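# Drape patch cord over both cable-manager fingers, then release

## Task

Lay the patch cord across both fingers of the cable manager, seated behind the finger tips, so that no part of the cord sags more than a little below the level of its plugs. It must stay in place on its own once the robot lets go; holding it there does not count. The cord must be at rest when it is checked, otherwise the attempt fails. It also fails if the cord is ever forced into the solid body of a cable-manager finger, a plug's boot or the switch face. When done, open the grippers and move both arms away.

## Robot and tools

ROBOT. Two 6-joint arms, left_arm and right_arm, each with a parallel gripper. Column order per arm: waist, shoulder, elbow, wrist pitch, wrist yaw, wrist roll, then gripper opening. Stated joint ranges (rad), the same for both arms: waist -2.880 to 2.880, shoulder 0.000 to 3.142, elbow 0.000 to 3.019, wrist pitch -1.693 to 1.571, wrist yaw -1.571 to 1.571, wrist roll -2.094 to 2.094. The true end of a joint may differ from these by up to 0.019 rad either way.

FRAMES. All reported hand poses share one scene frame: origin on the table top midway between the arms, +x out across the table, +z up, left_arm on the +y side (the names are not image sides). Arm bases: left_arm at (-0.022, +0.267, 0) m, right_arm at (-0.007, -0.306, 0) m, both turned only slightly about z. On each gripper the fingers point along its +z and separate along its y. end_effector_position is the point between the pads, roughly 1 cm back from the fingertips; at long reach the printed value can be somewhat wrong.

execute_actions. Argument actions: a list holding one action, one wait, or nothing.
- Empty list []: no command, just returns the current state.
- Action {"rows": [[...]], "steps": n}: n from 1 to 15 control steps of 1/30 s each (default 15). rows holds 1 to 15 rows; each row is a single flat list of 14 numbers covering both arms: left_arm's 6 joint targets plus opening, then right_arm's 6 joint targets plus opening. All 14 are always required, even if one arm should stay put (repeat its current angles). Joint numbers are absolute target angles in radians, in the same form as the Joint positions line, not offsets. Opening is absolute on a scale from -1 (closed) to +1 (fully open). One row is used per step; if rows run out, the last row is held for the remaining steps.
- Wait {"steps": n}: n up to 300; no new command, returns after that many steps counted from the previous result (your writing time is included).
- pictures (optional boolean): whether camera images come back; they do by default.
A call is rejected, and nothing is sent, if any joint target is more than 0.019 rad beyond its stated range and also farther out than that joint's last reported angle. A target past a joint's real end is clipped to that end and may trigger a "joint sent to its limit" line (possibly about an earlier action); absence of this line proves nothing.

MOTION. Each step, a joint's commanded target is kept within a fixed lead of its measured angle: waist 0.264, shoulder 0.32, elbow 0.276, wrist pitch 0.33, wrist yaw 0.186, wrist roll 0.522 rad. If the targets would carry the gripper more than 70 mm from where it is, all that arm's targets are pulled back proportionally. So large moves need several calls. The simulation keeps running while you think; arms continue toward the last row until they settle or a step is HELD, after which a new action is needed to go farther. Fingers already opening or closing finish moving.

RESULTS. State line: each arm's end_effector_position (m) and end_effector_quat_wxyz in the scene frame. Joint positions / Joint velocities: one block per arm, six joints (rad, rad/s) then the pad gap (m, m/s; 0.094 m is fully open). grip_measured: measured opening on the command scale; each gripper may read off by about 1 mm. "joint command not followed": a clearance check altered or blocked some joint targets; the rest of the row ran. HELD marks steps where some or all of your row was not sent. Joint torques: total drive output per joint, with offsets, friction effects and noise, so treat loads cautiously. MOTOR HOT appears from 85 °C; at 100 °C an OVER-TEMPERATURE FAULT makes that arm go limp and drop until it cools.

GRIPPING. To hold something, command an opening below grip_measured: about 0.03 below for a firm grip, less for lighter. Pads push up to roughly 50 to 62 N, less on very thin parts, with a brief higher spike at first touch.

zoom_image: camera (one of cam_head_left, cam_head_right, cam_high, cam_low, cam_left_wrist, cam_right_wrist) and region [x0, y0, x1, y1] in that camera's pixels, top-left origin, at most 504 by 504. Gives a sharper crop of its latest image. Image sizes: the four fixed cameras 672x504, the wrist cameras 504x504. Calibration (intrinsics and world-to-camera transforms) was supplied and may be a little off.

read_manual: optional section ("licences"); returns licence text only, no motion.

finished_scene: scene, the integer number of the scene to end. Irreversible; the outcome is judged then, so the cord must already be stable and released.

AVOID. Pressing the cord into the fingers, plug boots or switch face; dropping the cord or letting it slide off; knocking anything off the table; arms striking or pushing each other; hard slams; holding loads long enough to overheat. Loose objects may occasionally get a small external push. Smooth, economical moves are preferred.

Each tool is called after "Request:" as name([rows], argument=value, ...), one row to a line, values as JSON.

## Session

Request:
execute_actions(actions=[])

Scene clock: 0.00 s of 5233.50 s.
left_arm: end_effector_position=(+0.3318, +0.4388, +0.3134) grip_measured=+1.000 end_effector_quat_wxyz=(+0.218, -0.442, +0.740, +0.457) | right_arm: end_effector_position=(+0.5013, -0.1497, +0.3134) grip_measured=+1.000 end_effector_quat_wxyz=(+0.210, -0.239, +0.887, +0.335)
Joint positions: left_arm=[ 0.037  1.319  1.205 -1.515 -1.062 -1.049  0.094] | right_arm=[-0.093  1.506  1.474 -1.169 -0.742 -0.301  0.094]
Joint velocities: left_arm=[-0.015 -0.024 -0.007  0.002 -0.022 -0.051  0.   ] | right_arm=[-0.005  0.005 -0.007  0.017 -0.022 -0.022  0.   ]
Joint torques (N m, as the arm reports them, + toward a larger angle): no reading
camera_calibration (this result's frames):
cam_left_wrist: T_world_to_cam=[[0.852758, -0.189586, -0.486683, -0.0469727], [-0.367526, -0.879882, -0.301217, 0.608995], [-0.371118, 0.435734, -0.820005, 0.312205], [0, 0, 0, 1]] pos_world=[0.379743, 0.3909, 0.416589]
cam_right_wrist: T_world_to_cam=[[0.572524, -0.663691, -0.481385, -0.236935], [-0.767332, -0.640574, -0.0294422, 0.303561], [-0.288822, 0.386238, -0.876015, 0.60063], [0, 0, 0, 1]] pos_world=[0.542058, -0.194785, 0.421042]

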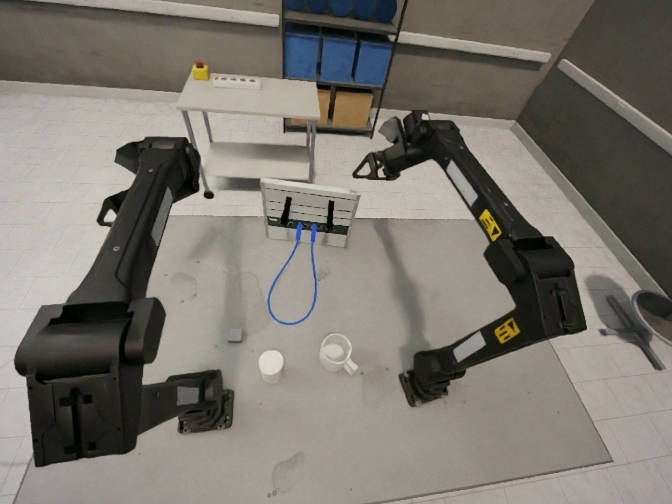

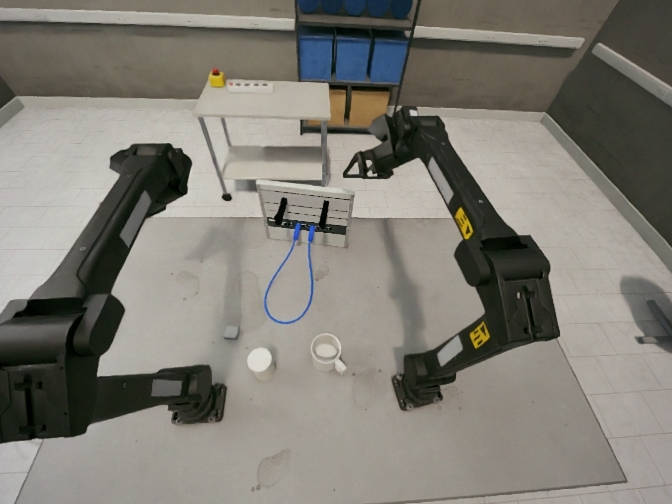

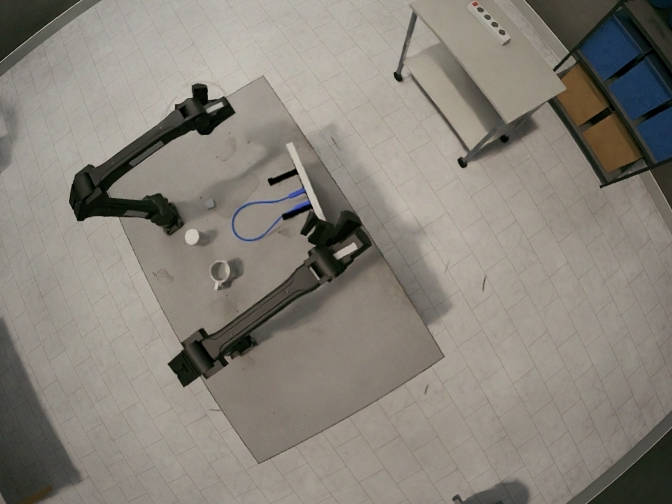

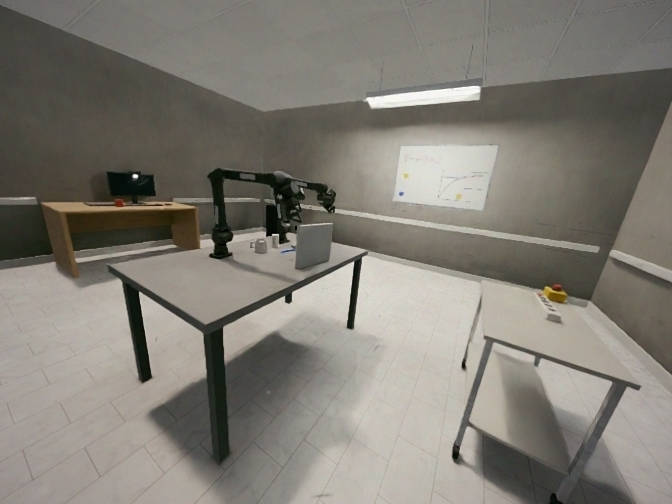

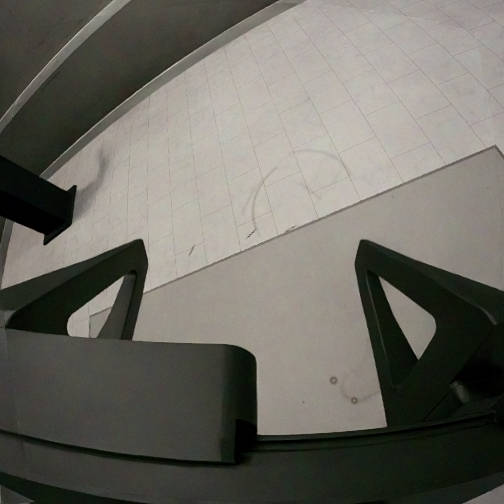

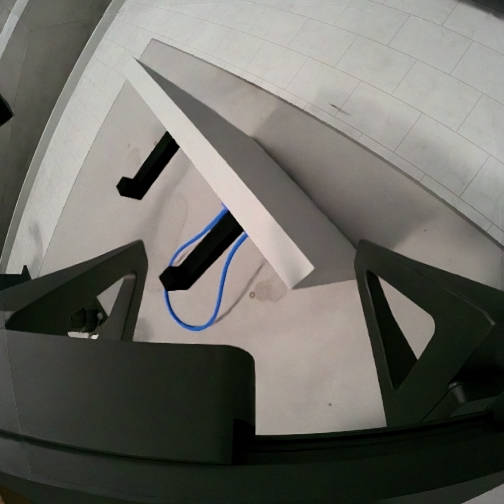

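Request:
execute_actions([
  {"rows":[[-0.4,1.15,1.0,-1.2,0,0.3,0,-0.3,1.1,1.0,-0.5,0,0,1]]},
], pictures=false)

Request:
execute_actions([
  {"rows":[[-0.832,1.15,0.72,-0.95,0,0.97,0,0.28,0.7,0.2,0.5,0,0,1]]},
], pictures=false)

Request:
execute_actions([
  {"steps":20},
], pictures=false)

Request:
execute_actions([
  {"rows":[[-0.832,1.325,0.704,-0.94,0,0.97,0,0.28,0.7,0.2,0.5,0,0,1]]},
], pictures=false)

Request:
execute_actions([
  {"steps":20},
])

Scene clock: 20.50 s of 5233.50 s.
left_arm: end_effector_position=(+0.3090, +0.1278, +0.2069) grip_measured=+0.002 end_effector_quat_wxyz=(+0.101, +0.244, +0.965, -0.013) | right_arm: end_effector_position=(+0.4709, -0.3736, +0.3316) grip_measured=+1.000 end_effector_quat_wxyz=(+0.469, +0.049, +0.881, -0.039)
Joint positions: left_arm=[-0.424  1.156  1.007 -1.217 -0.005  0.095  0.047] | right_arm=[-0.312  1.064  0.996 -0.523 -0.001 -0.028  0.094]
Joint velocities: left_arm=[ 0.103  0.005 -0.017  0.002  0.154  1.355 -0.001] | right_arm=[ 0.171  0.103  0.012 -0.002  0.007  0.154  0.   ]
Joint torques (N m, as the arm reports them, + toward a larger angle): left_arm=[ 1.57 -7.54  8.84  1.38  0.06  0.15] | right_arm=[ 0.58 -5.88 11.9   3.25  0.05  0.15]
Steps of this call (steps 1 to 90: nothing new was sent; then 17.00 s passed at rest; steps 91 to 105: all 15 steps of this action). Readings (joint positions):
91: left_arm=[0.026 1.306 1.186 -1.469 -1.009 -0.995] | right_arm=[-0.099 1.491 1.450 -1.127 -0.696 -0.277]
92: left_arm=[0.001 1.280 1.147 -1.402 -0.944 -0.932] | right_arm=[-0.111 1.461 1.401 -1.063 -0.641 -0.250]
94: left_arm=[-0.091 1.228 1.073 -1.324 -0.809 -0.803] | right_arm=[-0.162 1.378 1.283 -0.944 -0.523 -0.201]
98: left_arm=[-0.326 1.170 1.016 -1.245 -0.475 -0.488] | right_arm=[-0.293 1.161 1.028 -0.633 -0.142 -0.097]
105: the state above

Scene clock: 21.00 s of 5233.50 s.
left_arm: end_effector_position=(+0.1907, +0.0350, +0.0975) grip_measured=+0.002 end_effector_quat_wxyz=(+0.079, +0.754, +0.652, +0.001) | right_arm: end_effector_position=(+0.3101, -0.1473, +0.2228) grip_measured=+1.000 end_effector_quat_wxyz=(+0.660, -0.176, +0.714, +0.151)
Joint positions: left_arm=[-0.851  1.156  0.711 -0.968  0.003  0.888  0.047] | right_arm=[ 0.292  0.69   0.197  0.41  -0.004 -0.017  0.094]
Joint velocities: left_arm=[ 0.122  0.015  0.012  0.007  0.051  0.432 -0.   ] | right_arm=[ 0.005  0.132 -0.759  0.549  0.037  0.051  0.   ]
Joint torques (N m, as the arm reports them, + toward a larger angle): left_arm=[ 0.91 -6.54  9.34  1.16 -0.09  0.13] | right_arm=[-0.52 -0.77 15.04  4.21  0.08  0.18]
Steps of this call (steps 1 to 15: all 15 steps of this action). Readings (joint positions):
1: left_arm=[-0.431 1.153 0.987 -1.186 -0.008 0.143] | right_arm=[-0.296 1.055 0.975 -0.484 0.004 -0.026]
2: left_arm=[-0.453 1.144 0.953 -1.138 -0.008 0.191] | right_arm=[-0.267 1.031 0.932 -0.425 0.005 -0.024]
4: left_arm=[-0.528 1.138 0.872 -1.074 -0.008 0.298] | right_arm=[-0.179 0.953 0.828 -0.321 0.005 -0.023]
8: left_arm=[-0.760 1.149 0.743 -0.992 -0.002 0.612] | right_arm=[0.060 0.772 0.598 -0.075 0.002 -0.022]
15: the state above

Scene clock: 21.67 s of 5233.50 s.
left_arm: end_effector_position=(+0.1926, +0.0362, +0.0975) grip_measured=+0.002 end_effector_quat_wxyz=(+0.080, +0.774, +0.628, +0.004) | right_arm: end_effector_position=(+0.3085, -0.1503, +0.2207) grip_measured=+1.000 end_effector_quat_wxyz=(+0.670, -0.170, +0.707, +0.153)
Joint positions: left_arm=[-0.844  1.156  0.711 -0.967  0.003  0.957  0.047] | right_arm=[ 0.287  0.701  0.174  0.47  -0.002 -0.011  0.094]
Joint velocities: left_arm=[ 0.005 -0.005  0.007 -0.002  0.007 -0.051  0.   ] | right_arm=[-0.005 -0.015  0.017 -0.012  0.007 -0.037  0.   ]
Joint torques (N m, as the arm reports them, + toward a larger angle): left_arm=[ 0.74 -6.71  9.28  1.28 -0.08  0.12] | right_arm=[-0.16 -1.18 12.56  3.56  0.04  0.19]
Steps of this call (steps 1 to 20: the robot went on to your last target). Readings (joint positions):
1: left_arm=[-0.847 1.156 0.711 -0.967 0.003 0.902] | right_arm=[0.291 0.695 0.180 0.424 -0.003 -0.016]
2: left_arm=[-0.845 1.156 0.711 -0.967 0.003 0.913] | right_arm=[0.289 0.699 0.174 0.433 -0.003 -0.015]
4: left_arm=[-0.844 1.156 0.711 -0.967 0.003 0.929] | right_arm=[0.287 0.701 0.174 0.455 -0.002 -0.014]
8: left_arm=[-0.844 1.156 0.711 -0.967 0.003 0.947] | right_arm=[0.287 0.701 0.174 0.470 -0.002 -0.012]
20: the state above

Scene clock: 22.17 s of 5233.50 s.
left_arm: end_effector_position=(+0.1841, +0.0453, +0.0433) grip_measured=+0.002 end_effector_quat_wxyz=(-0.006, +0.776, +0.630, -0.002) | right_arm: end_effector_position=(+0.3085, -0.1503, +0.2207) grip_measured=+1.000 end_effector_quat_wxyz=(+0.670, -0.170, +0.707, +0.153)
Joint positions: left_arm=[-0.844  1.33   0.699 -0.953  0.003  0.958  0.047] | right_arm=[ 0.287  0.701  0.174  0.47  -0.002 -0.011  0.094]
Joint velocities: left_arm=[ 0.005 -0.044 -0.002 -0.002 -0.022 -0.051 -0.   ] | right_arm=[ 0.005 -0.005 -0.007  0.012  0.022  0.007  0.   ]
Joint torques (N m, as the arm reports them, + toward a larger angle): left_arm=[ 0.78 -8.14  8.07  0.76 -0.08  0.09] | right_arm=[ 0.27 -1.78 12.49  3.63  0.01  0.17]
Steps of this call (steps 1 to 15: all 15 steps of this action). Readings (joint positions):
1: left_arm=[-0.844 1.169 0.711 -0.966 0.003 0.958] | right_arm=[0.287 0.701 0.174 0.470 -0.002 -0.011]
2: left_arm=[-0.844 1.196 0.713 -0.960 0.003 0.958] | right_arm=[0.287 0.701 0.174 0.470 -0.002 -0.011]
4: left_arm=[-0.844 1.272 0.712 -0.954 0.003 0.958] | right_arm=[0.287 0.701 0.174 0.470 -0.002 -0.011]
8: left_arm=[-0.844 1.351 0.701 -0.953 0.003 0.958] | right_arm=[0.287 0.701 0.174 0.470 -0.002 -0.011]
15: the state above

Scene clock: 22.83 s of 5233.50 s.
left_arm: end_effector_position=(+0.1841, +0.0453, +0.0434) grip_measured=+0.002 end_effector_quat_wxyz=(-0.006, +0.776, +0.630, -0.002) | right_arm: end_effector_position=(+0.3085, -0.1503, +0.2207) grip_measured=+1.000 end_effector_quat_wxyz=(+0.670, -0.170, +0.707, +0.153)
Joint positions: left_arm=[-0.844  1.33   0.699 -0.953  0.003  0.958  0.047] | right_arm=[ 0.287  0.701  0.174  0.47  -0.002 -0.011  0.094]
Joint velocities: left_arm=[ 0.005 -0.005 -0.007 -0.002  0.022  0.022  0.001] | right_arm=[-0.005 -0.015 -0.012  0.002 -0.007 -0.037  0.   ]
Joint torques (N m, as the arm reports them, + toward a larger angle): left_arm=[ 0.9  -7.55  8.01  0.82 -0.08  0.12] | right_arm=[ 0.47 -1.11 12.73  3.44  0.08  0.17]
Steps of this call (steps 1 to 15: the robot went on to your last target; steps 16 to 20: nothing new was sent). Readings (joint positions):
1: left_arm=[-0.844 1.330 0.699 -0.953 0.003 0.958] | right_arm=[0.287 0.701 0.174 0.470 -0.002 -0.011]
2: left_arm=[-0.844 1.330 0.699 -0.953 0.003 0.958] | right_arm=[0.287 0.701 0.174 0.470 -0.002 -0.011]
4: left_arm=[-0.844 1.330 0.699 -0.953 0.003 0.958] | right_arm=[0.287 0.701 0.174 0.470 -0.002 -0.011]
8: left_arm=[-0.844 1.330 0.699 -0.953 0.003 0.958] | right_arm=[0.287 0.701 0.174 0.470 -0.002 -0.011]
20: the state above
All arms were judged still, so your last target was given up. Only a new action makes them travel on or press farther. Fingers that are still opening or closing keep moving.
camera_calibration (this result's frames):
cam_left_wrist: T_world_to_cam=[[-0.97835, 0.20675, 0.00925036, 0.17062], [0.171843, 0.786636, 0.593021, -0.0864581], [0.11533, 0.581772, -0.805134, 0.110554], [0, 0, 0, 1]] pos_world=[0.169033, -0.0315819, 0.138704]
cam_right_wrist: T_world_to_cam=[[0.438483, -0.898402, 0.0246385, -0.277108], [-0.559722, -0.294427, -0.774612, 0.304957], [0.703167, 0.325864, -0.631956, 0.0948867], [0, 0, 0, 1]] pos_world=[0.225477, -0.190087, 0.303015]

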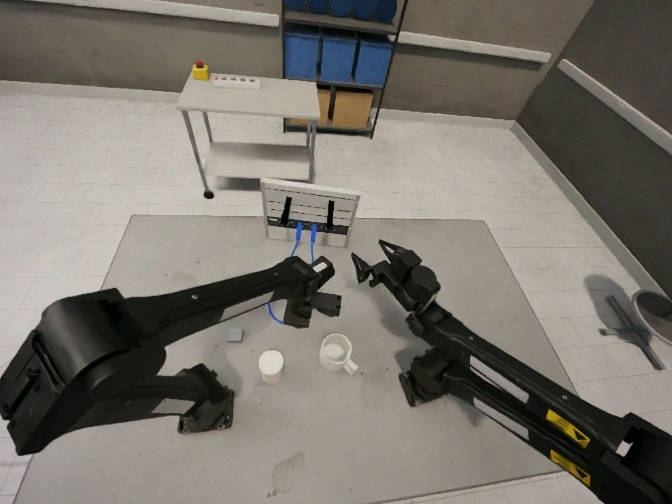

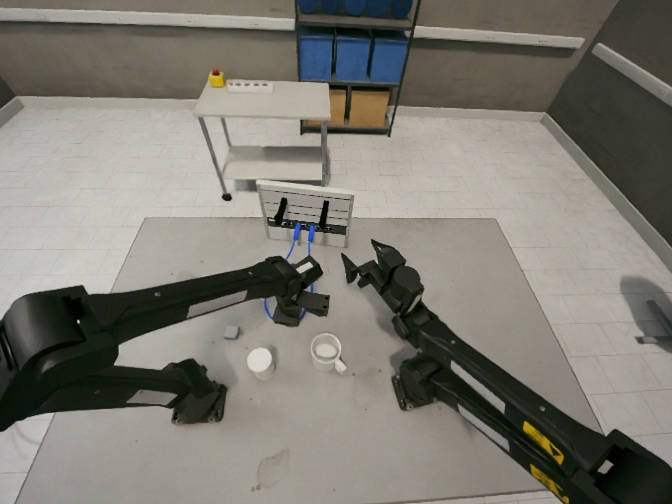

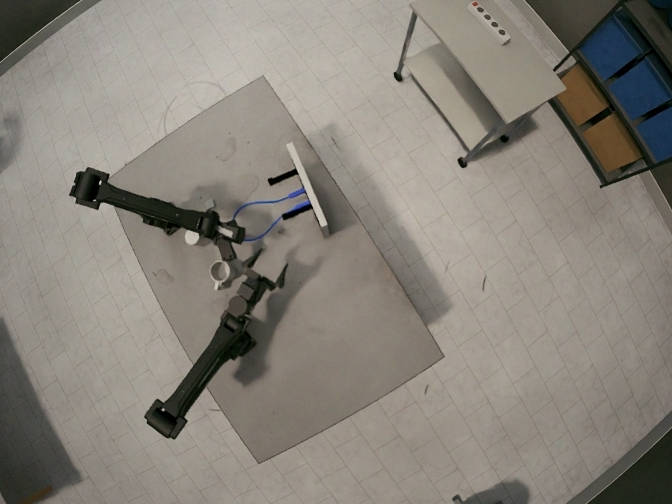

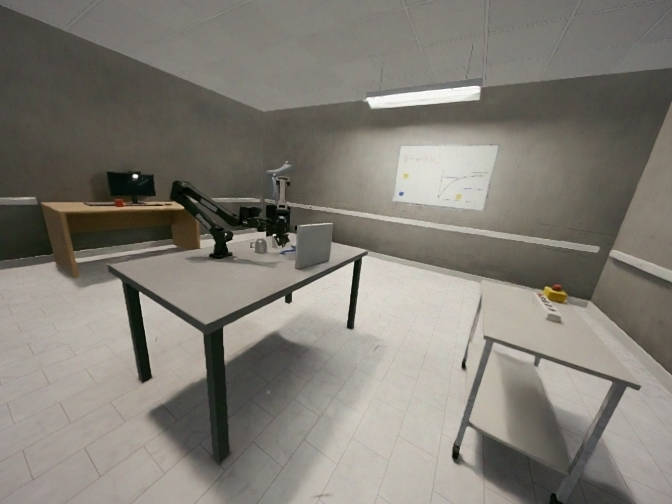

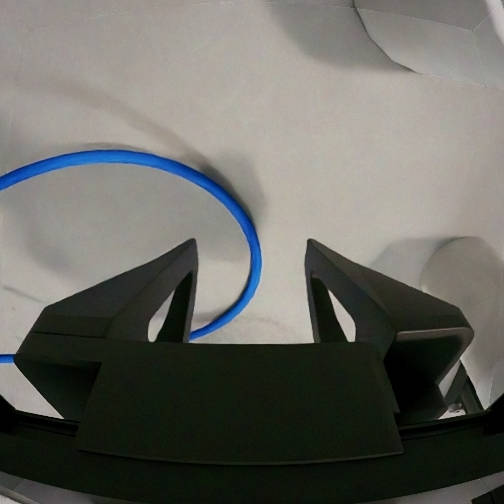

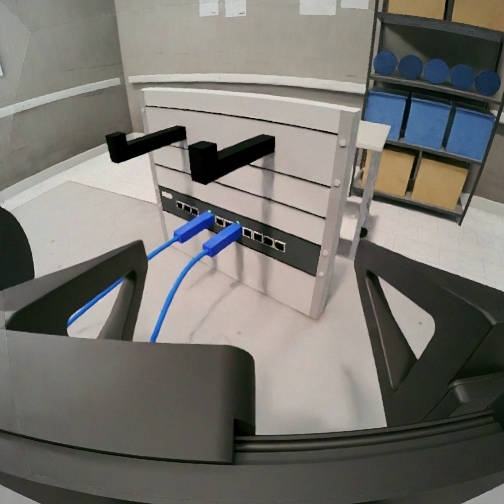

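Request:
execute_actions([
  {"rows":[[-0.788,1.31,0.66,-0.91,0,1.01,-0.3,0.28,0.7,0.2,0.5,0,0,1]],"steps":12},
], pictures=false)

Request:
execute_actions([
  {"rows":[[-0.788,1.39,0.612,-0.782,0,1.01,-0.3,0.28,0.7,0.2,0.5,0,0,1]]},
], pictures=false)

Request:
execute_actions([
  {"steps":12},
])

Scene clock: 35.40 s of 5233.50 s.
left_arm: end_effector_position=(+0.1880, +0.0622, +0.0357) grip_measured=-0.298 end_effector_quat_wxyz=(-0.004, +0.773, +0.635, -0.002) | right_arm: end_effector_position=(+0.3085, -0.1503, +0.2207) grip_measured=+1.000 end_effector_quat_wxyz=(+0.670, -0.170, +0.707, +0.153)
Joint positions: left_arm=[-0.795  1.318  0.663 -0.925  0.002  0.995  0.033] | right_arm=[ 0.287  0.701  0.174  0.47  -0.002 -0.011  0.094]
Joint velocities: left_arm=[ 0.005 -0.005  0.022  0.012  0.037 -0.007 -0.   ] | right_arm=[-0.005 -0.005 -0.012  0.037 -0.022 -0.037  0.   ]
Joint torques (N m, as the arm reports them, + toward a larger angle): left_arm=[-0.09 -7.82  7.01  0.9  -0.08  0.1 ] | right_arm=[ 0.44 -1.63 12.44  3.29  0.07  0.14]
Steps of this call (steps 1 to 90: nothing new was sent; then 9.17 s passed at rest; steps 91 to 102: all 12 steps of this action). Readings (joint positions):
91: left_arm=[-0.841 1.328 0.695 -0.945 0.003 0.965] | right_arm=[0.287 0.701 0.174 0.470 -0.002 -0.011]
92: left_arm=[-0.833 1.325 0.687 -0.934 0.003 0.972] | right_arm=[0.287 0.701 0.174 0.470 -0.002 -0.011]
94: left_arm=[-0.811 1.319 0.672 -0.928 0.003 0.981] | right_arm=[0.287 0.701 0.174 0.470 -0.002 -0.011]
98: left_arm=[-0.795 1.318 0.663 -0.927 0.002 0.991] | right_arm=[0.287 0.701 0.174 0.470 -0.002 -0.011]
102: the state above

Scene clock: 35.90 s of 5233.50 s.
left_arm: end_effector_position=(+0.1889, +0.0614, +0.0025) grip_measured=-0.299 end_effector_quat_wxyz=(+0.002, +0.774, +0.634, -0.001) | right_arm: end_effector_position=(+0.3085, -0.1503, +0.2207) grip_measured=+1.000 end_effector_quat_wxyz=(+0.670, -0.170, +0.707, +0.153)
Joint positions: left_arm=[-0.795  1.39   0.616 -0.794  0.002  0.998  0.033] | right_arm=[ 0.287  0.701  0.174  0.47  -0.002 -0.011  0.094]
Joint velocities: left_arm=[ 0.005  0.015 -0.007  0.002 -0.007  0.051  0.   ] | right_arm=[-0.005 -0.015 -0.007 -0.012 -0.066 -0.066  0.   ]
Joint torques (N m, as the arm reports them, + toward a larger angle): left_arm=[ 0.39 -6.98  6.43  0.82 -0.08  0.11] | right_arm=[ 0.52 -1.65 12.72  3.52  0.06  0.17]
Steps of this call (steps 1 to 15: all 15 steps of this action). Readings (joint positions):
1: left_arm=[-0.795 1.322 0.656 -0.897 0.002 0.996] | right_arm=[0.287 0.701 0.174 0.470 -0.002 -0.011]
2: left_arm=[-0.795 1.332 0.646 -0.855 0.002 0.997] | right_arm=[0.287 0.701 0.174 0.470 -0.002 -0.011]
4: left_arm=[-0.795 1.362 0.630 -0.813 0.002 0.997] | right_arm=[0.287 0.701 0.174 0.470 -0.002 -0.011]
8: left_arm=[-0.795 1.390 0.616 -0.796 0.002 0.998] | right_arm=[0.287 0.701 0.174 0.470 -0.002 -0.011]
15: the state above

Scene clock: 36.30 s of 5233.50 s.
left_arm: end_effector_position=(+0.1889, +0.0614, +0.0025) grip_measured=-0.299 end_effector_quat_wxyz=(+0.002, +0.774, +0.634, -0.001) | right_arm: end_effector_position=(+0.3085, -0.1503, +0.2207) grip_measured=+1.000 end_effector_quat_wxyz=(+0.670, -0.170, +0.707, +0.153)
Joint positions: left_arm=[-0.795  1.39   0.616 -0.794  0.002  0.998  0.033] | right_arm=[ 0.287  0.701  0.174  0.47  -0.002 -0.011  0.094]
Joint velocities: left_arm=[-0.005 -0.015  0.027 -0.002 -0.081 -0.051 -0.001] | right_arm=[-0.005  0.005 -0.012 -0.007 -0.037 -0.022  0.   ]
Joint torques (N m, as the arm reports them, + toward a larger angle): left_arm=[ 0.43 -7.28  6.41  0.79 -0.07  0.12] | right_arm=[-0.53 -1.34 12.6   3.44  0.08  0.11]
Steps of this call (steps 1 to 12: the robot went on to your last target). Readings (joint positions):
1: left_arm=[-0.795 1.390 0.616 -0.794 0.002 0.998] | right_arm=[0.287 0.701 0.174 0.470 -0.002 -0.011]
2: left_arm=[-0.795 1.390 0.616 -0.794 0.002 0.998] | right_arm=[0.287 0.701 0.174 0.470 -0.002 -0.011]
4: left_arm=[-0.795 1.390 0.616 -0.794 0.002 0.998] | right_arm=[0.287 0.701 0.174 0.470 -0.002 -0.011]
8: left_arm=[-0.795 1.390 0.616 -0.794 0.002 0.998] | right_arm=[0.287 0.701 0.174 0.470 -0.002 -0.011]
12: the state above
camera_calibration (this result's frames):
cam_left_wrist: T_world_to_cam=[[-0.980229, 0.197815, -0.00444232, 0.173293], [0.157715, 0.794686, 0.586174, -0.0735664], [0.119484, 0.573885, -0.810173, 0.0674606], [0, 0, 0, 1]] pos_world=[0.173409, -0.0145324, 0.0985473]
cam_right_wrist: T_world_to_cam=[[0.438468, -0.89842, 0.0242577, -0.277022], [-0.559859, -0.294151, -0.774618, 0.305042], [0.703067, 0.326064, -0.631964, 0.0949495], [0, 0, 0, 1]] pos_world=[0.22549, -0.190113, 0.303016]

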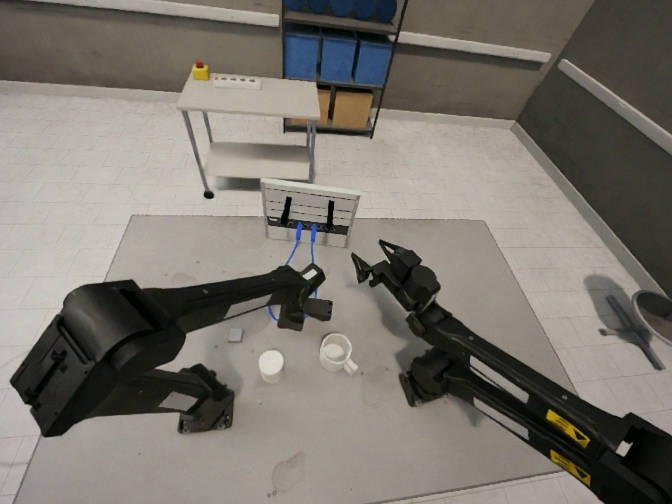

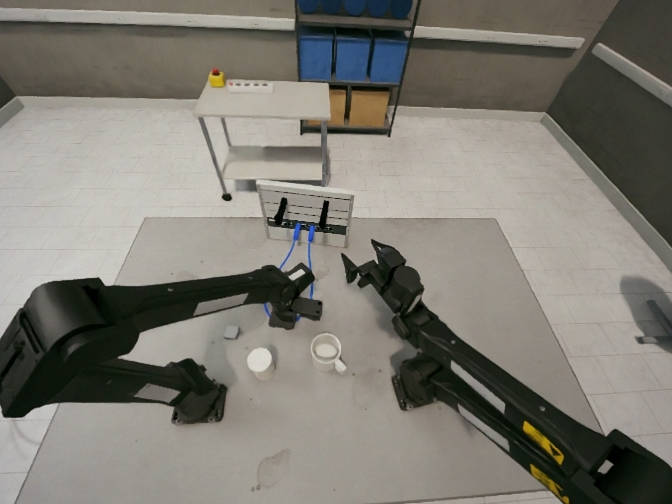

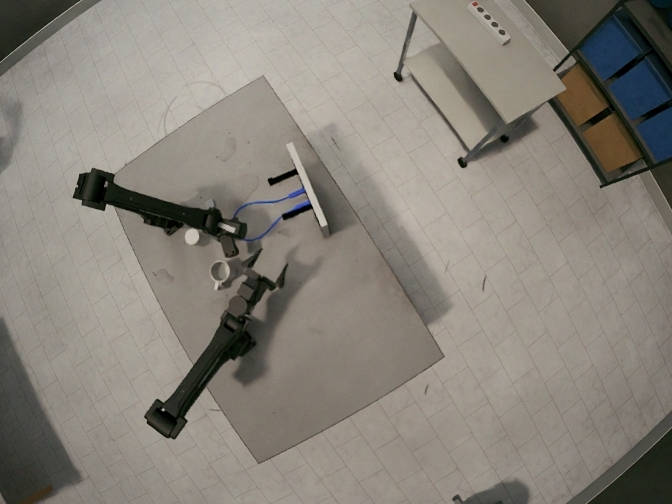

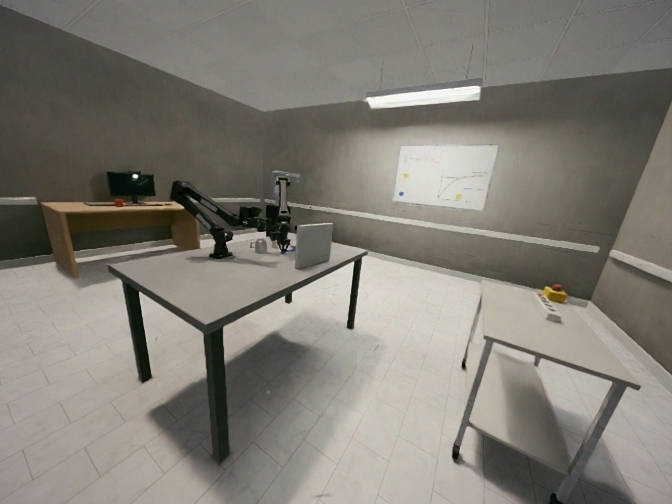

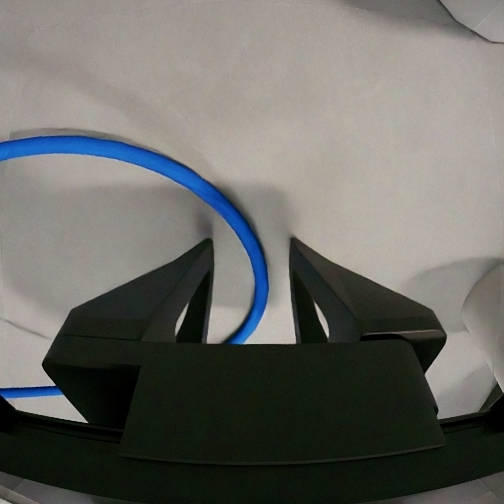

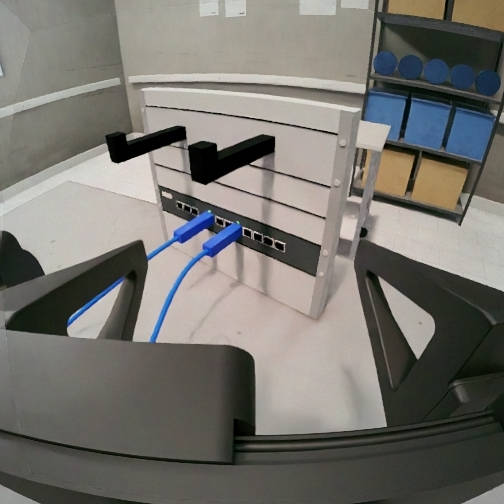

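Request:
execute_actions([
  {"rows":[[-0.788,1.39,0.612,-0.782,0,1.01,-0.94,0.28,0.7,0.2,0.5,0,0,1]],"steps":14},
], pictures=false)

Request:
execute_actions([
  {"rows":[[-0.76,1.355,0.75,-0.96,0,1.04,-0.94,0.28,0.7,0.2,0.5,0,0,1]],"steps":8},
], pictures=false)

Request:
execute_actions([
  {"rows":[[-0.725,1.325,0.88,-1.115,0,1.08,-0.94,0.28,0.7,0.2,0.5,0,0,1]],"steps":8},
], pictures=false)

Request:
execute_actions([
  {"rows":[[-0.69,1.296,1.01,-1.27,0,1.12,-0.94,0.28,0.7,0.2,0.5,0,0,1]],"steps":8},
], pictures=false)

Request:
execute_actions([
  {"rows":[[-0.63,1.365,1.185,-1.37,0,1.19,-0.94,0.28,0.7,0.2,0.5,0,0,1]],"steps":8},
], pictures=false)

Request:
execute_actions([
  {"rows":[[-0.567,1.435,1.36,-1.475,0,1.265,-0.94,0.28,0.7,0.2,0.5,0,0,1]],"steps":8},
], pictures=false)

Request:
execute_actions([
  {"rows":[[-0.505,1.503,1.53,-1.576,0,1.34,-0.94,0.28,0.7,0.2,0.5,0,0,1]],"steps":15},
], pictures=false)

Request:
execute_actions([
  {"steps":25},
])

Scene clock: 52.60 s of 5233.50 s.
left_arm: end_effector_position=(+0.1889, +0.0614, +0.0025) grip_measured=-0.918 end_effector_quat_wxyz=(+0.002, +0.774, +0.634, -0.001) | right_arm: end_effector_position=(+0.3085, -0.1503, +0.2207) grip_measured=+1.000 end_effector_quat_wxyz=(+0.670, -0.170, +0.707, +0.153)
Joint positions: left_arm=[-0.795  1.39   0.616 -0.794  0.002  0.998  0.004] | right_arm=[ 0.287  0.701  0.174  0.47  -0.002 -0.011  0.094]
Joint velocities: left_arm=[-0.005 -0.005 -0.002 -0.007 -0.007 -0.022  0.   ] | right_arm=[ 0.005 -0.005  0.002 -0.012  0.037  0.022  0.   ]
Joint torques (N m, as the arm reports them, + toward a larger angle): left_arm=[ 0.35 -7.39  6.32  0.78 -0.06  0.11] | right_arm=[-0.45 -1.19 12.52  3.53  0.12  0.17]
Steps of this call (steps 1 to 15: the robot went on to your last target; steps 16 to 90: nothing new was sent; then 12.83 s passed at rest; steps 91 to 104: all 14 steps of this action). Readings (joint positions):
91: left_arm=[-0.795 1.390 0.616 -0.794 0.002 0.998] | right_arm=[0.287 0.701 0.174 0.470 -0.002 -0.011]
92: left_arm=[-0.795 1.390 0.616 -0.794 0.002 0.998] | right_arm=[0.287 0.701 0.174 0.470 -0.002 -0.011]
94: left_arm=[-0.795 1.390 0.616 -0.794 0.002 0.998] | right_arm=[0.287 0.701 0.174 0.470 -0.002 -0.011]
98: left_arm=[-0.795 1.390 0.616 -0.794 0.002 0.998] | right_arm=[0.287 0.701 0.174 0.470 -0.002 -0.011]
104: the state above

Scene clock: 52.87 s of 5233.50 s.
left_arm: end_effector_position=(+0.2086, +0.0527, +0.0435) grip_measured=-0.918 end_effector_quat_wxyz=(-0.001, +0.774, +0.633, -0.001) | right_arm: end_effector_position=(+0.3085, -0.1503, +0.2207) grip_measured=+1.000 end_effector_quat_wxyz=(+0.670, -0.170, +0.707, +0.153)
Joint positions: left_arm=[-0.772  1.355  0.723 -0.941  0.002  1.022  0.004] | right_arm=[ 0.287  0.701  0.174  0.47  -0.002 -0.011  0.094]
Joint velocities: left_arm=[ 0.005 -0.083  0.066 -0.022 -0.051  0.051  0.   ] | right_arm=[ 0.005  0.005 -0.017 -0.027 -0.007 -0.081  0.   ]
Joint torques (N m, as the arm reports them, + toward a larger angle): left_arm=[ 0.7  -7.15  9.28 -0.35 -0.08  0.09] | right_arm=[-0.76 -1.03 12.59  3.41  0.08  0.16]
Steps of this call (steps 1 to 8: all 8 steps of this action). Readings (joint positions):
1: left_arm=[-0.794 1.389 0.629 -0.829 0.002 1.003] | right_arm=[0.287 0.701 0.174 0.470 -0.002 -0.011]
2: left_arm=[-0.789 1.387 0.647 -0.880 0.002 1.008] | right_arm=[0.287 0.701 0.174 0.470 -0.002 -0.011]
4: left_arm=[-0.779 1.377 0.684 -0.927 0.002 1.016] | right_arm=[0.287 0.701 0.174 0.470 -0.002 -0.011]
8: the state above

Scene clock: 53.13 s of 5233.50 s.
left_arm: end_effector_position=(+0.2330, +0.0473, +0.0953) grip_measured=-0.918 end_effector_quat_wxyz=(+0.002, +0.774, +0.633, -0.001) | right_arm: end_effector_position=(+0.3085, -0.1503, +0.2207) grip_measured=+1.000 end_effector_quat_wxyz=(+0.670, -0.170, +0.707, +0.153)
Joint positions: left_arm=[-0.734  1.324  0.853 -1.096  0.002  1.06   0.004] | right_arm=[ 0.287  0.701  0.174  0.47  -0.002 -0.011  0.094]
Joint velocities: left_arm=[-0.005 -0.103  0.056 -0.032  0.007  0.051 -0.001] | right_arm=[-0.005 -0.005 -0.022  0.012  0.051 -0.066  0.   ]
Joint torques (N m, as the arm reports them, + toward a larger angle): left_arm=[ 0.65 -7.22 10.13 -0.39 -0.07  0.14] | right_arm=[-0.48 -1.14 12.51  3.48  0.04  0.13]
Steps of this call (steps 1 to 8: all 8 steps of this action). Readings (joint positions):
1: left_arm=[-0.769 1.353 0.740 -0.978 0.002 1.031] | right_arm=[0.287 0.701 0.174 0.470 -0.002 -0.011]
2: left_arm=[-0.763 1.352 0.763 -1.032 0.002 1.039] | right_arm=[0.287 0.701 0.174 0.470 -0.002 -0.011]
4: left_arm=[-0.748 1.344 0.809 -1.082 0.002 1.049] | right_arm=[0.287 0.701 0.174 0.470 -0.002 -0.011]
8: the state above

Scene clock: 53.40 s of 5233.50 s.
left_arm: end_effector_position=(+0.2493, +0.0493, +0.1492) grip_measured=-0.918 end_effector_quat_wxyz=(+0.002, +0.775, +0.632, -0.000) | right_arm: end_effector_position=(+0.3085, -0.1503, +0.2207) grip_measured=+1.000 end_effector_quat_wxyz=(+0.670, -0.170, +0.707, +0.153)
Joint positions: left_arm=[-0.699  1.294  0.979 -1.252  0.002  1.099  0.004] | right_arm=[ 0.287  0.701  0.174  0.47  -0.002 -0.011  0.094]
Joint velocities: left_arm=[-0.005 -0.112  0.046 -0.027 -0.022  0.081  0.001] | right_arm=[-0.005  0.005  0.007  0.017  0.066 -0.037  0.   ]
Joint torques (N m, as the arm reports them, + toward a larger angle): left_arm=[ 0.02 -7.82 10.73 -0.14 -0.07  0.16] | right_arm=[-0.13 -1.6  12.52  3.69  0.04  0.15]
Steps of this call (steps 1 to 8: all 8 steps of this action). Readings (joint positions):
1: left_arm=[-0.732 1.322 0.869 -1.133 0.002 1.068] | right_arm=[0.287 0.701 0.174 0.470 -0.002 -0.011]
2: left_arm=[-0.727 1.322 0.891 -1.186 0.002 1.077] | right_arm=[0.287 0.701 0.174 0.470 -0.002 -0.011]
4: left_arm=[-0.713 1.314 0.936 -1.237 0.002 1.088] | right_arm=[0.287 0.701 0.174 0.470 -0.002 -0.011]
8: the state above

Scene clock: 53.67 s of 5233.50 s.
left_arm: end_effector_position=(+0.2957, +0.0447, +0.1926) grip_measured=-0.918 end_effector_quat_wxyz=(+0.009, +0.775, +0.632, +0.002) | right_arm: end_effector_position=(+0.3085, -0.1503, +0.2207) grip_measured=+1.000 end_effector_quat_wxyz=(+0.670, -0.170, +0.707, +0.153)
Joint positions: left_arm=[-0.633  1.36   1.158 -1.35   0.002  1.164  0.004] | right_arm=[ 0.287  0.701  0.174  0.47  -0.002 -0.011  0.094]
Joint velocities: left_arm=[ 0.015 -0.044  0.002 -0.076 -0.037  0.168 -0.001] | right_arm=[-0.005  0.015 -0.007  0.007 -0.037  0.037  0.   ]
Joint torques (N m, as the arm reports them, + toward a larger angle): left_arm=[ 0.11 -8.77 10.9  -0.4  -0.05  0.16] | right_arm=[ 0.18 -1.42 12.57  3.36  0.05  0.13]
Steps of this call (steps 1 to 8: all 8 steps of this action). Readings (joint positions):
1: left_arm=[-0.695 1.299 0.999 -1.280 0.002 1.113] | right_arm=[0.287 0.701 0.174 0.470 -0.002 -0.011]
2: left_arm=[-0.686 1.314 1.034 -1.319 0.002 1.127] | right_arm=[0.287 0.701 0.174 0.470 -0.002 -0.011]
4: left_arm=[-0.661 1.347 1.108 -1.347 0.002 1.146] | right_arm=[0.287 0.701 0.174 0.470 -0.002 -0.011]
8: the state above

Scene clock: 53.93 s of 5233.50 s.
left_arm: end_effector_position=(+0.3357, +0.0490, +0.2290) grip_measured=-0.918 end_effector_quat_wxyz=(+0.005, +0.778, +0.628, +0.001) | right_arm: end_effector_position=(+0.3085, -0.1503, +0.2207) grip_measured=+1.000 end_effector_quat_wxyz=(+0.670, -0.170, +0.707, +0.153)
Joint positions: left_arm=[-0.571  1.431  1.326 -1.455  0.002  1.237  0.004] | right_arm=[ 0.287  0.701  0.174  0.47  -0.002 -0.011  0.094]
Joint velocities: left_arm=[ 0.054 -0.015 -0.012 -0.076 -0.037  0.11  -0.001] | right_arm=[-0.005 -0.005  0.002 -0.012 -0.037  0.007  0.   ]
Joint torques (N m, as the arm reports them, + toward a larger angle): left_arm=[ -0.05 -10.12  11.85  -0.06  -0.05   0.1 ] | right_arm=[-0.11 -1.25 12.5   3.66  0.04  0.16]
Steps of this call (steps 1 to 8: all 8 steps of this action). Readings (joint positions):
1: left_arm=[-0.629 1.367 1.176 -1.381 0.002 1.180] | right_arm=[0.287 0.701 0.174 0.470 -0.002 -0.011]
2: left_arm=[-0.621 1.386 1.211 -1.422 0.002 1.196] | right_arm=[0.287 0.701 0.174 0.470 -0.002 -0.011]
4: left_arm=[-0.598 1.420 1.283 -1.450 0.002 1.216] | right_arm=[0.287 0.701 0.174 0.470 -0.002 -0.011]
8: the state above

Scene clock: 54.43 s of 5233.50 s.
left_arm: end_effector_position=(+0.3718, +0.0603, +0.2660) grip_measured=-0.918 end_effector_quat_wxyz=(+0.002, +0.785, +0.619, -0.000) | right_arm: end_effector_position=(+0.3085, -0.1503, +0.2207) grip_measured=+1.000 end_effector_quat_wxyz=(+0.670, -0.170, +0.707, +0.153)
Joint positions: left_arm=[-0.506  1.498  1.494 -1.564  0.002  1.325  0.004] | right_arm=[ 0.287  0.701  0.174  0.47  -0.002 -0.011  0.094]
Joint velocities: left_arm=[-0.005 -0.024  0.002 -0.007 -0.037  0.037 -0.002] | right_arm=[-0.005 -0.005 -0.007  0.012 -0.081 -0.037  0.   ]
Joint torques (N m, as the arm reports them, + toward a larger angle): left_arm=[ -0.27 -10.88  11.97  -0.15  -0.06   0.07] | right_arm=[-0.15 -1.78 12.59  3.69  0.07  0.14]
Steps of this call (steps 1 to 15: all 15 steps of this action). Readings (joint positions):
1: left_arm=[-0.565 1.439 1.345 -1.485 0.002 1.254] | right_arm=[0.287 0.701 0.174 0.470 -0.002 -0.011]
2: left_arm=[-0.558 1.458 1.383 -1.524 0.002 1.269] | right_arm=[0.287 0.701 0.174 0.470 -0.002 -0.011]
4: left_arm=[-0.537 1.489 1.456 -1.550 0.002 1.290] | right_arm=[0.287 0.701 0.174 0.470 -0.002 -0.011]
8: left_arm=[-0.508 1.498 1.494 -1.557 0.002 1.312] | right_arm=[0.287 0.701 0.174 0.470 -0.002 -0.011]
15: the state above

Scene clock: 55.27 s of 5233.50 s.
left_arm: end_effector_position=(+0.3718, +0.0603, +0.2660) grip_measured=-0.918 end_effector_quat_wxyz=(+0.002, +0.786, +0.618, -0.000) | right_arm: end_effector_position=(+0.3085, -0.1503, +0.2207) grip_measured=+1.000 end_effector_quat_wxyz=(+0.670, -0.170, +0.707, +0.153)
Joint positions: left_arm=[-0.506  1.498  1.494 -1.564  0.002  1.328  0.004] | right_arm=[ 0.287  0.701  0.174  0.47  -0.002 -0.011  0.094]
Joint velocities: left_arm=[-0.005  0.005  0.002 -0.017 -0.022 -0.022 -0.   ] | right_arm=[ 0.005 -0.015 -0.007  0.007  0.037 -0.007  0.   ]
Joint torques (N m, as the arm reports them, + toward a larger angle): left_arm=[ -0.07 -10.61  11.78  -0.1   -0.05   0.1 ] | right_arm=[-0.15 -1.77 12.57  3.66  0.09  0.17]
Steps of this call (steps 1 to 15: the robot went on to your last target; steps 16 to 25: nothing new was sent). Readings (joint positions):
1: left_arm=[-0.506 1.498 1.494 -1.564 0.002 1.325] | right_arm=[0.287 0.701 0.174 0.470 -0.002 -0.011]
2: left_arm=[-0.506 1.498 1.494 -1.564 0.002 1.326] | right_arm=[0.287 0.701 0.174 0.470 -0.002 -0.011]
4: left_arm=[-0.506 1.498 1.494 -1.564 0.002 1.327] | right_arm=[0.287 0.701 0.174 0.470 -0.002 -0.011]
8: left_arm=[-0.506 1.498 1.494 -1.564 0.002 1.328] | right_arm=[0.287 0.701 0.174 0.470 -0.002 -0.011]
25: the state above
All arms were judged still, so your last target was given up. Only a new action makes them travel on or press farther. Fingers that are still opening or closing keep moving.
camera_calibration (this result's frames):
cam_left_wrist: T_world_to_cam=[[-0.971245, 0.23802, -0.00544179, 0.34849], [0.189631, 0.787206, 0.586811, -0.267591], [0.143957, 0.568905, -0.809706, 0.250784], [0, 0, 0, 1]] pos_world=[0.353111, -0.0149702, 0.361983]
cam_right_wrist: T_world_to_cam=[[0.438468, -0.89842, 0.0242577, -0.277022], [-0.559859, -0.294151, -0.774618, 0.305042], [0.703067, 0.326064, -0.631964, 0.0949495], [0, 0, 0, 1]] pos_world=[0.22549, -0.190113, 0.303016]

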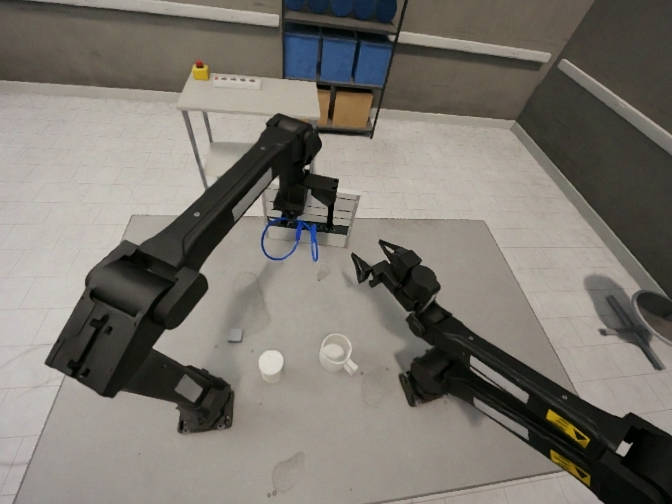

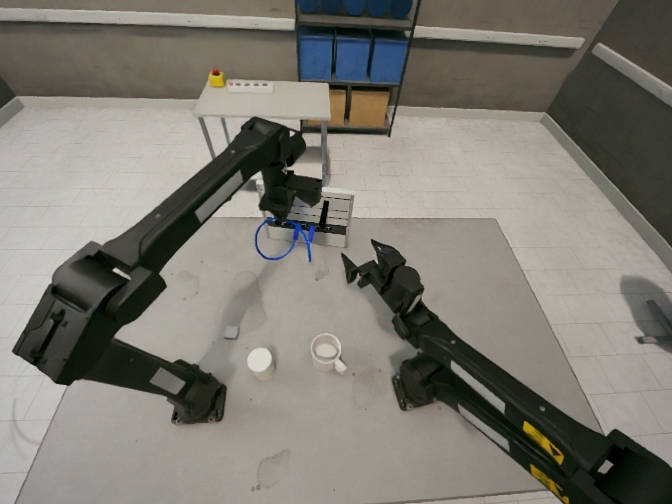

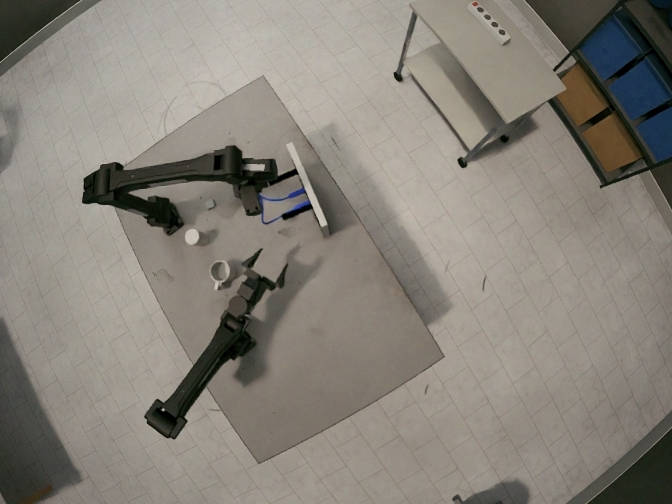

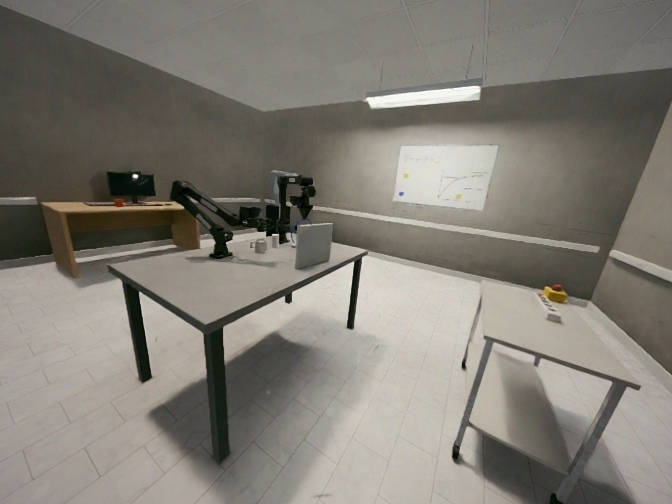

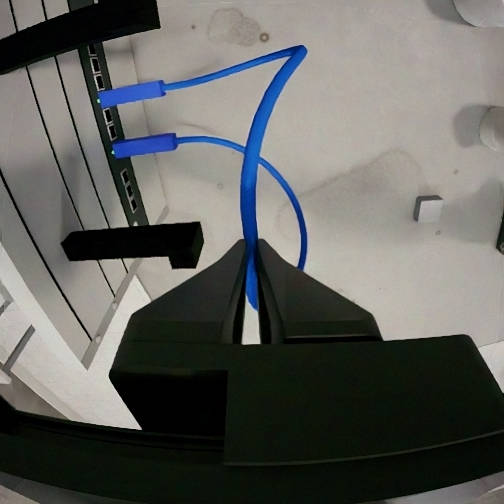

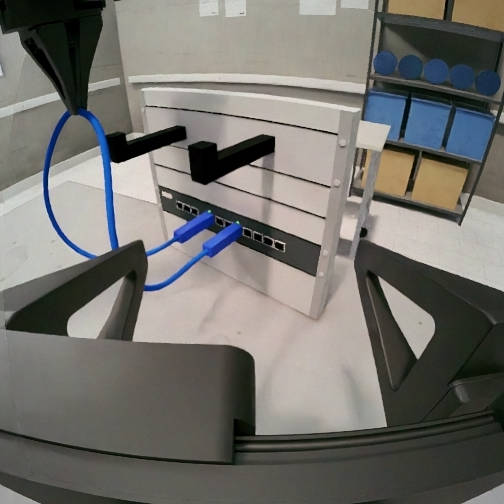

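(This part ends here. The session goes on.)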